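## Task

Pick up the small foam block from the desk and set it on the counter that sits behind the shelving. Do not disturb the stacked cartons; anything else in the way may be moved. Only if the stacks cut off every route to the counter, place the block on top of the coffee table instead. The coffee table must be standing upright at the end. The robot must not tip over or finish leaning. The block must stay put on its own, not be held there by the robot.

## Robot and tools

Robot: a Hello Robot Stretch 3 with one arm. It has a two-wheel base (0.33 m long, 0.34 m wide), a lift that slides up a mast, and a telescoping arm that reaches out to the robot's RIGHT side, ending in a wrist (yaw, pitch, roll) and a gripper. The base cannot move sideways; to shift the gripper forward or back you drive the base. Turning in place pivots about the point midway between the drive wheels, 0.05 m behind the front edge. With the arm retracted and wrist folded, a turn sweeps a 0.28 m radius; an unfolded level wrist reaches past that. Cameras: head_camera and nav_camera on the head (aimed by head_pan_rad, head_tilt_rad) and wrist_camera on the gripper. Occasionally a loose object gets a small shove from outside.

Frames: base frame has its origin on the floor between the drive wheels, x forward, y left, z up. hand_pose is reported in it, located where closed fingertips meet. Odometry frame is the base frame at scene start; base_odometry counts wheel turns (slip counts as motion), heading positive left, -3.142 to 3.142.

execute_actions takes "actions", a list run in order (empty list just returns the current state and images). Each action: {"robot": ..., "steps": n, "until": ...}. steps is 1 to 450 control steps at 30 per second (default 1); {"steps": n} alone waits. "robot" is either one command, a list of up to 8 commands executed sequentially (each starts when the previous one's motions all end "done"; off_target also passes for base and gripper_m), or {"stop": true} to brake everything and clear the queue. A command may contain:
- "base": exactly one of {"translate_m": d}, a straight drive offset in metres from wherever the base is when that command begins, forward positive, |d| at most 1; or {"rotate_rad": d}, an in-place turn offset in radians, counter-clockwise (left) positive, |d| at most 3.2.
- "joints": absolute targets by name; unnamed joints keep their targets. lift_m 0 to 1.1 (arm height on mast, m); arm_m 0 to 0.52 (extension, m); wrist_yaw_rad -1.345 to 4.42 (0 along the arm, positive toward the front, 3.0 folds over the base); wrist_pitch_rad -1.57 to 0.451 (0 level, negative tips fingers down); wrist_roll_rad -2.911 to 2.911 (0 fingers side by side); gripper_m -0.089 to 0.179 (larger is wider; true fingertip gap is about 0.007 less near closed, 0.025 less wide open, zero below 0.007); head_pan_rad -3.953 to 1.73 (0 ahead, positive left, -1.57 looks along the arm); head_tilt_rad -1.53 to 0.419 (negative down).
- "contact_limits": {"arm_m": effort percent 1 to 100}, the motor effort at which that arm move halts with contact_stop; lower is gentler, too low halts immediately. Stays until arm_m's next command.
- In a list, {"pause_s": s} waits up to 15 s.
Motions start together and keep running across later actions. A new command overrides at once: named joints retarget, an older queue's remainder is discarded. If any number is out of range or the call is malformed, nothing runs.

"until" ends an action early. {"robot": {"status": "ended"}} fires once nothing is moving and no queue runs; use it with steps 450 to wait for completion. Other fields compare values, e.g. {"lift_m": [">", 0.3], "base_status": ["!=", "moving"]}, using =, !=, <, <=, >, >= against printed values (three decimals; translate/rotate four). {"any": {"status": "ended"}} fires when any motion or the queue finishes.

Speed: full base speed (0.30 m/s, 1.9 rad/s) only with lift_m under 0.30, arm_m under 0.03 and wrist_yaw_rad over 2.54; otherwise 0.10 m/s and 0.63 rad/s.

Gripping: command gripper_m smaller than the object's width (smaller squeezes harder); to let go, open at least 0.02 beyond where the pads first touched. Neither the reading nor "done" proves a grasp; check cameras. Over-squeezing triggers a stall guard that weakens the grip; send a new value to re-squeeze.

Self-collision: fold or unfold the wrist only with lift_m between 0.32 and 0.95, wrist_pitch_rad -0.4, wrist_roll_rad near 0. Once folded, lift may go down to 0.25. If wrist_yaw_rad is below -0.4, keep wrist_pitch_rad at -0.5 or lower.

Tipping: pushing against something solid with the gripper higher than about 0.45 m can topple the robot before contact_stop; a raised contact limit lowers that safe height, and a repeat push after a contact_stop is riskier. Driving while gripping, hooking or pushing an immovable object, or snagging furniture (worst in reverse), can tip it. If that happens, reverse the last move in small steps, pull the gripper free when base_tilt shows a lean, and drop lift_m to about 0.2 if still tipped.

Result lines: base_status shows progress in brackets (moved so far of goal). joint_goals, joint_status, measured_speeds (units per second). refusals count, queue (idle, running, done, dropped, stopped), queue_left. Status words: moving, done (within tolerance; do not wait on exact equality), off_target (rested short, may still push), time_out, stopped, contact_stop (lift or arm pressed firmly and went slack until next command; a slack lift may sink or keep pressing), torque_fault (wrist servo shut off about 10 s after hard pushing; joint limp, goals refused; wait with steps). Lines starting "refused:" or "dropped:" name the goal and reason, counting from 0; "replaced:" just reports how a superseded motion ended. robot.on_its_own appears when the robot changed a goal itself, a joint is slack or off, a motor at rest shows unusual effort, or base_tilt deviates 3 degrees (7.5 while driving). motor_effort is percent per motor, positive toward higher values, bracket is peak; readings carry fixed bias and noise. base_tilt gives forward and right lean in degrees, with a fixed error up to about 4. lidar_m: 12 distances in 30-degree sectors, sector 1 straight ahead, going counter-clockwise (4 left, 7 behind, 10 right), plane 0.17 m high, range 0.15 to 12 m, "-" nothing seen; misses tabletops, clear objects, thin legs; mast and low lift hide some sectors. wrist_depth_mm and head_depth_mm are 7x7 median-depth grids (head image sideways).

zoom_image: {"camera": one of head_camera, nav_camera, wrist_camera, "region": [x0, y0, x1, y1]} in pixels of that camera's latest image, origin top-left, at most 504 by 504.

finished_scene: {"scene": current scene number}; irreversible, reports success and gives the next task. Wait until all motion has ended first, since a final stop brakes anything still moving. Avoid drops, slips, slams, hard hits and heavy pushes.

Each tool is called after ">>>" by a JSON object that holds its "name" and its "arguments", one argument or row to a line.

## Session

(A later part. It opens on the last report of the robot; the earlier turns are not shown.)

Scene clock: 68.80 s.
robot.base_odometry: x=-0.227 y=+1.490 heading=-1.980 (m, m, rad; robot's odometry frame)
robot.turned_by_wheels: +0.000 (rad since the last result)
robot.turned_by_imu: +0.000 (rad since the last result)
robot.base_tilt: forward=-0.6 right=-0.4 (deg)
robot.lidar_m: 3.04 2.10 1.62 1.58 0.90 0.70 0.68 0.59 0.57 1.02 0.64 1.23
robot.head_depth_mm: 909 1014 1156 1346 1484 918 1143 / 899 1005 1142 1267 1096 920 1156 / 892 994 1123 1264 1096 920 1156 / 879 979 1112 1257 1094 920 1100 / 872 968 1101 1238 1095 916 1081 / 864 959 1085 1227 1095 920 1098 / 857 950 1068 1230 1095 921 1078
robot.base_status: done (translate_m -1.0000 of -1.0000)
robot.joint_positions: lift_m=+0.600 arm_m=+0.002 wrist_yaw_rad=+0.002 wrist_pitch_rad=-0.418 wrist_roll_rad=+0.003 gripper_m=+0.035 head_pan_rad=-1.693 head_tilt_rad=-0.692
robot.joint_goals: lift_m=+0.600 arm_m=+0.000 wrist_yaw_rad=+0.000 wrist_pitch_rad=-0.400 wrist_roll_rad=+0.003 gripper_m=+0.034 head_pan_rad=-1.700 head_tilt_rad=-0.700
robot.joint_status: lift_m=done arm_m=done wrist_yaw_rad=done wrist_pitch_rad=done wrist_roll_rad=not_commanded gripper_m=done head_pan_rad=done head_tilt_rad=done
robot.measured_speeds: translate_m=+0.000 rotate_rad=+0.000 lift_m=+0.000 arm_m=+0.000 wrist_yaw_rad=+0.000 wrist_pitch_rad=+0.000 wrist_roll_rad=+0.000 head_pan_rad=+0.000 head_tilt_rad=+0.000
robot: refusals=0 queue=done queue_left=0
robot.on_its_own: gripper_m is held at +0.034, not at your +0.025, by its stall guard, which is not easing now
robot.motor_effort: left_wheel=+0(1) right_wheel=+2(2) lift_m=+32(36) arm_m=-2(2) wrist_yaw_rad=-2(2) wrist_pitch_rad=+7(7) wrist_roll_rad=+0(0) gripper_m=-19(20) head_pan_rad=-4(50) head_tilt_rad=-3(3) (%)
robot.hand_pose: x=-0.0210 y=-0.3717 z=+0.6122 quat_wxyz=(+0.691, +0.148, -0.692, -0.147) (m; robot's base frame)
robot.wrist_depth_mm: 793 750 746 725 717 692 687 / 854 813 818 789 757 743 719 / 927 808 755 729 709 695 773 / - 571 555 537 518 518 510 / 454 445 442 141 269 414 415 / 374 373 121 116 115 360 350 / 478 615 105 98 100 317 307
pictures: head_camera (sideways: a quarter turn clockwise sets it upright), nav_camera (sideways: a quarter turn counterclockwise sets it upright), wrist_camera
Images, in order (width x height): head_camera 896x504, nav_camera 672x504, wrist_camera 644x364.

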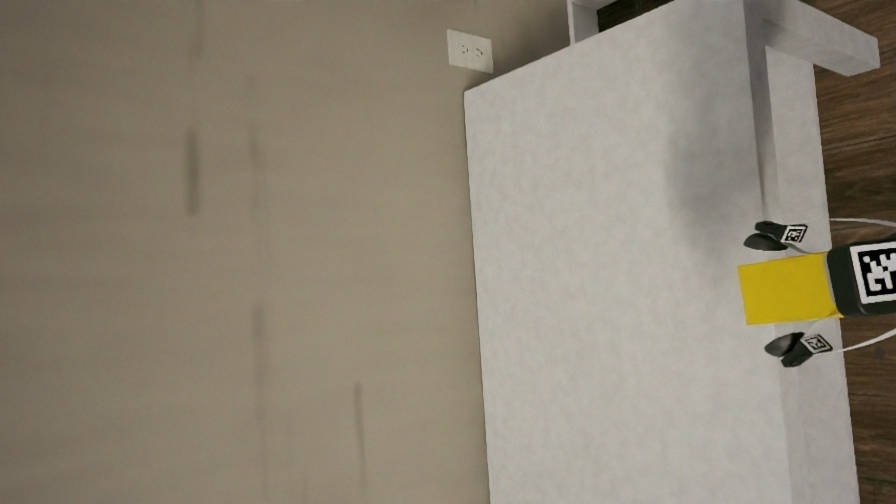

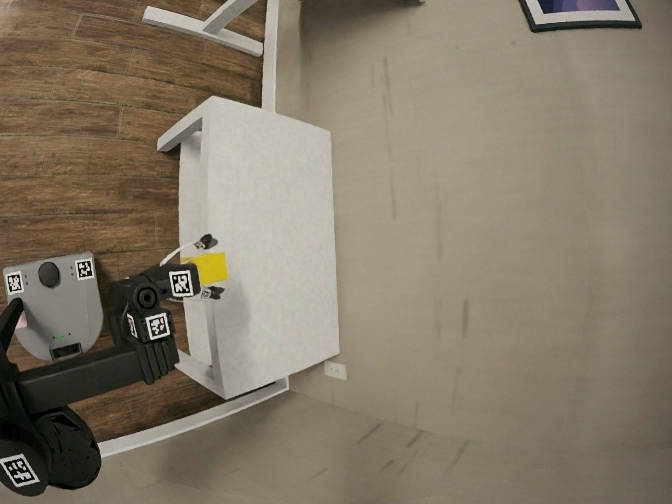

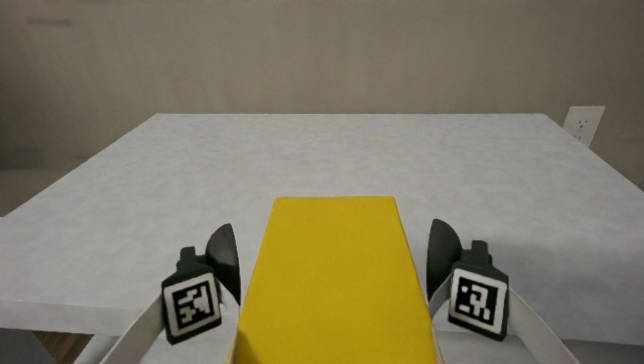

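>>> {"name": "execute_actions", "arguments": {
  "actions": [
    {"robot":{"joints":{"lift_m":0.47,"arm_m":0.3}},"steps":450,"until":{"robot":{"status":"ended"}}}
  ]
}}

Scene clock: 72.77 s.
robot.base_odometry: x=-0.227 y=+1.490 heading=-1.980 (m, m, rad; robot's odometry frame)
robot.turned_by_wheels: +0.000 (rad since the last result)
robot.turned_by_imu: +0.000 (rad since the last result)
robot.base_tilt: forward=-0.6 right=-0.3 (deg)
robot.lidar_m: 3.05 2.09 1.62 1.58 0.90 0.70 0.68 0.59 0.57 1.02 0.64 1.23
robot.head_depth_mm: 907 1022 1150 1337 1481 923 1132 / 897 1007 1139 1262 1092 917 1158 / 892 993 1125 1263 1094 942 1149 / 880 987 1110 1260 1096 - 1121 / 871 973 1098 1243 1129 895 1126 / 864 963 1085 1228 1097 920 1104 / 856 949 1073 1230 1097 919 1081
robot.base_status: done (translate_m -1.0000 of -1.0000)
robot.joint_positions: lift_m=+0.470 arm_m=+0.300 wrist_yaw_rad=+0.001 wrist_pitch_rad=-0.419 wrist_roll_rad=+0.003 gripper_m=+0.035 head_pan_rad=-1.693 head_tilt_rad=-0.692
robot.joint_goals: lift_m=+0.470 arm_m=+0.300 wrist_yaw_rad=+0.000 wrist_pitch_rad=-0.400 wrist_roll_rad=+0.003 gripper_m=+0.034 head_pan_rad=-1.700 head_tilt_rad=-0.700
robot.joint_status: lift_m=done arm_m=done wrist_yaw_rad=done wrist_pitch_rad=done wrist_roll_rad=not_commanded gripper_m=done head_pan_rad=done head_tilt_rad=done
robot.measured_speeds: translate_m=+0.000 rotate_rad=+0.000 lift_m=+0.000 arm_m=+0.000 wrist_yaw_rad=+0.000 wrist_pitch_rad=+0.000 wrist_roll_rad=+0.000 head_pan_rad=+0.000 head_tilt_rad=+0.000
robot: refusals=0 queue=done queue_left=0
robot.on_its_own: gripper_m is held at +0.034, not at your +0.025, by its stall guard, which is not easing now
robot.motor_effort: left_wheel=-1(1) right_wheel=+2(2) lift_m=+16(30) arm_m=+2(2) wrist_yaw_rad=-1(1) wrist_pitch_rad=+7(7) wrist_roll_rad=+0(0) gripper_m=-20(19) head_pan_rad=-4(4) head_tilt_rad=-4(3) (%)
robot.hand_pose: x=-0.0212 y=-0.6691 z=+0.4829 quat_wxyz=(+0.691, +0.147, -0.692, -0.147) (m; robot's base frame)
robot.wrist_depth_mm: 470 470 456 441 435 429 414 / 525 513 497 478 472 453 444 / 411 401 393 383 373 361 353 / 304 299 293 287 281 275 272 / 240 236 234 141 182 222 219 / 199 197 121 116 114 192 183 / 170 165 105 98 100 156 158
pictures: head_camera (sideways: a quarter turn clockwise sets it upright), nav_camera (sideways: a quarter turn counterclockwise sets it upright), wrist_camera
Images, in order (width x height): head_camera 896x504, nav_camera 672x504, wrist_camera 644x364.

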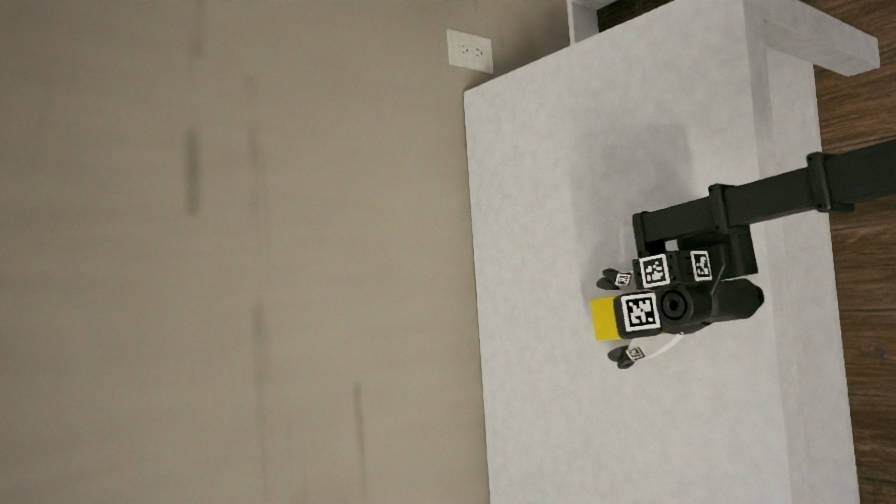

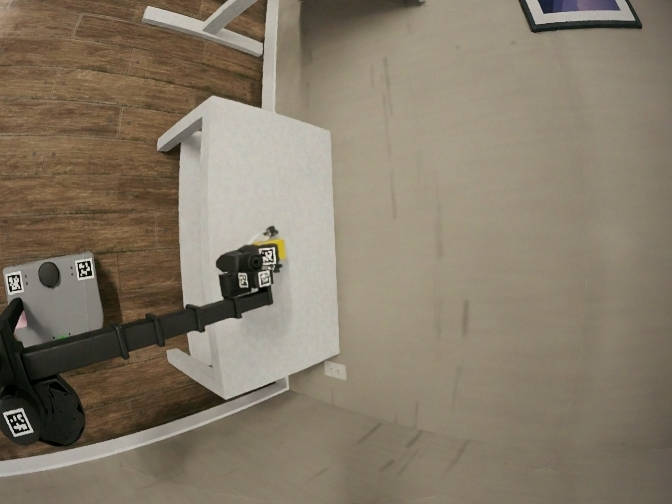

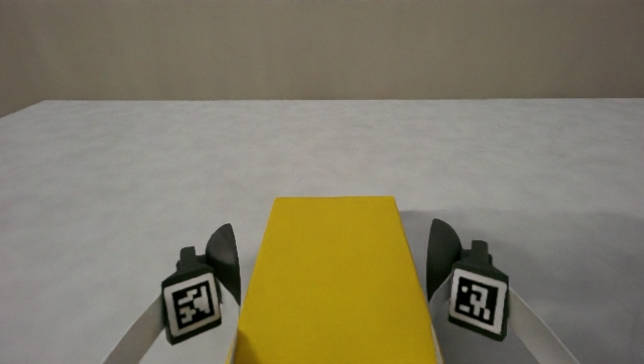

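>>> {"name": "execute_actions", "arguments": {
  "actions": [
    {"robot":[{"joints":{"lift_m":0.449}},{"joints":{"gripper_m":0.14}},{"joints":{"lift_m":0.51,"arm_m":0.15}}],"steps":450,"until":{"robot":{"status":"ended"}}}
  ]
}}

Scene clock: 78.83 s.
robot.base_odometry: x=-0.227 y=+1.490 heading=-1.980 (m, m, rad; robot's odometry frame)
robot.turned_by_wheels: +0.000 (rad since the last result)
robot.turned_by_imu: +0.001 (rad since the last result)
robot.base_tilt: forward=-0.6 right=-0.3 (deg)
robot.lidar_m: 3.04 2.09 1.62 1.58 0.90 0.70 0.68 0.59 0.57 1.02 0.64 1.23
robot.head_depth_mm: 912 1013 1159 1334 1472 918 1136 / 899 1007 1140 1262 1094 921 1153 / 888 989 1124 1271 1089 922 - / 876 982 1113 1262 1100 938 - / 871 969 1097 1236 1089 942 1159 / 864 960 1085 1230 1093 919 1099 / 853 951 1072 1228 1097 920 1085
robot.base_status: done (translate_m -1.0000 of -1.0000)
robot.joint_positions: lift_m=+0.510 arm_m=+0.150 wrist_yaw_rad=+0.001 wrist_pitch_rad=-0.414 wrist_roll_rad=+0.003 gripper_m=+0.140 head_pan_rad=-1.693 head_tilt_rad=-0.692
robot.joint_goals: lift_m=+0.510 arm_m=+0.150 wrist_yaw_rad=+0.000 wrist_pitch_rad=-0.400 wrist_roll_rad=+0.003 gripper_m=+0.140 head_pan_rad=-1.700 head_tilt_rad=-0.700
robot.joint_status: lift_m=done arm_m=done wrist_yaw_rad=done wrist_pitch_rad=done wrist_roll_rad=not_commanded gripper_m=done head_pan_rad=done head_tilt_rad=done
robot.measured_speeds: translate_m=+0.000 rotate_rad=+0.000 lift_m=+0.000 arm_m=+0.000 wrist_yaw_rad=+0.000 wrist_pitch_rad=+0.000 wrist_roll_rad=+0.000 head_pan_rad=+0.000 head_tilt_rad=+0.000
robot: refusals=0 queue=done queue_left=0
robot.motor_effort: left_wheel=-1(1) right_wheel=+3(2) lift_m=+31(35) arm_m=-3(3) wrist_yaw_rad=-1(1) wrist_pitch_rad=+5(7) wrist_roll_rad=+0(0) gripper_m=+0(82) head_pan_rad=-4(4) head_tilt_rad=-3(3) (%)
robot.hand_pose: x=-0.0212 y=-0.5201 z=+0.5231 quat_wxyz=(+0.691, +0.146, -0.693, -0.145) (m; robot's base frame)
robot.wrist_depth_mm: 632 608 597 585 574 551 546 / 694 681 638 624 614 591 581 / 632 522 504 494 477 463 455 / 391 380 376 291 360 354 344 / 308 303 294 266 289 293 278 / 252 - 247 242 242 - 236 / 222 207 210 209 205 198 202
pictures: head_camera (sideways: a quarter turn clockwise sets it upright), nav_camera (sideways: a quarter turn counterclockwise sets it upright), wrist_camera
Images, in order (width x height): head_camera 896x504, nav_camera 672x504, wrist_camera 644x364.

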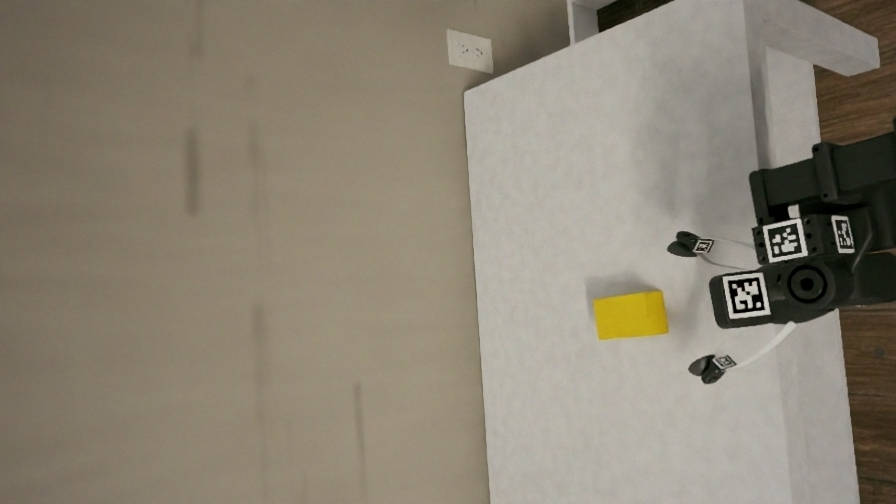

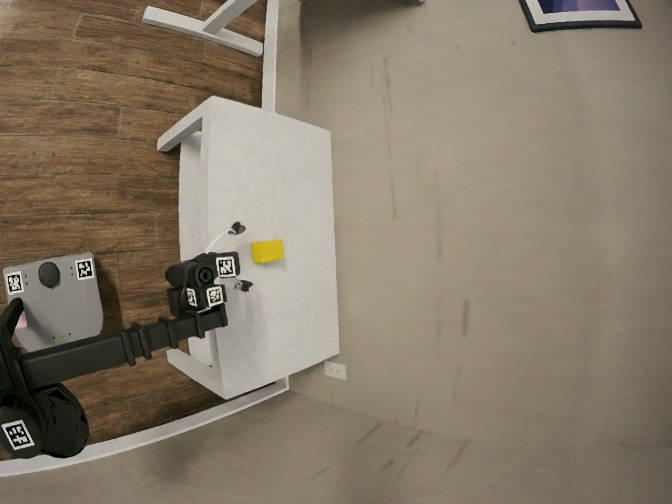

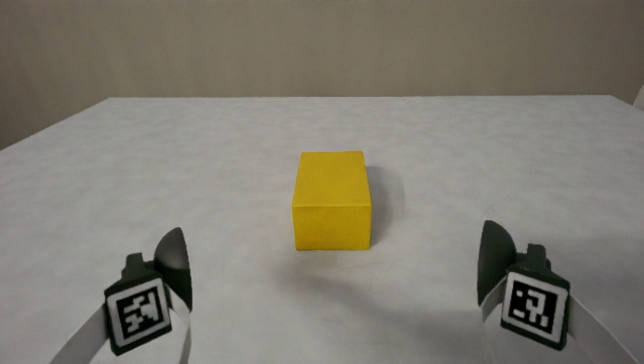

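>>> {"name": "finished_scene", "arguments": {
  "scene": 2
}}

The scene is finished: the task was done.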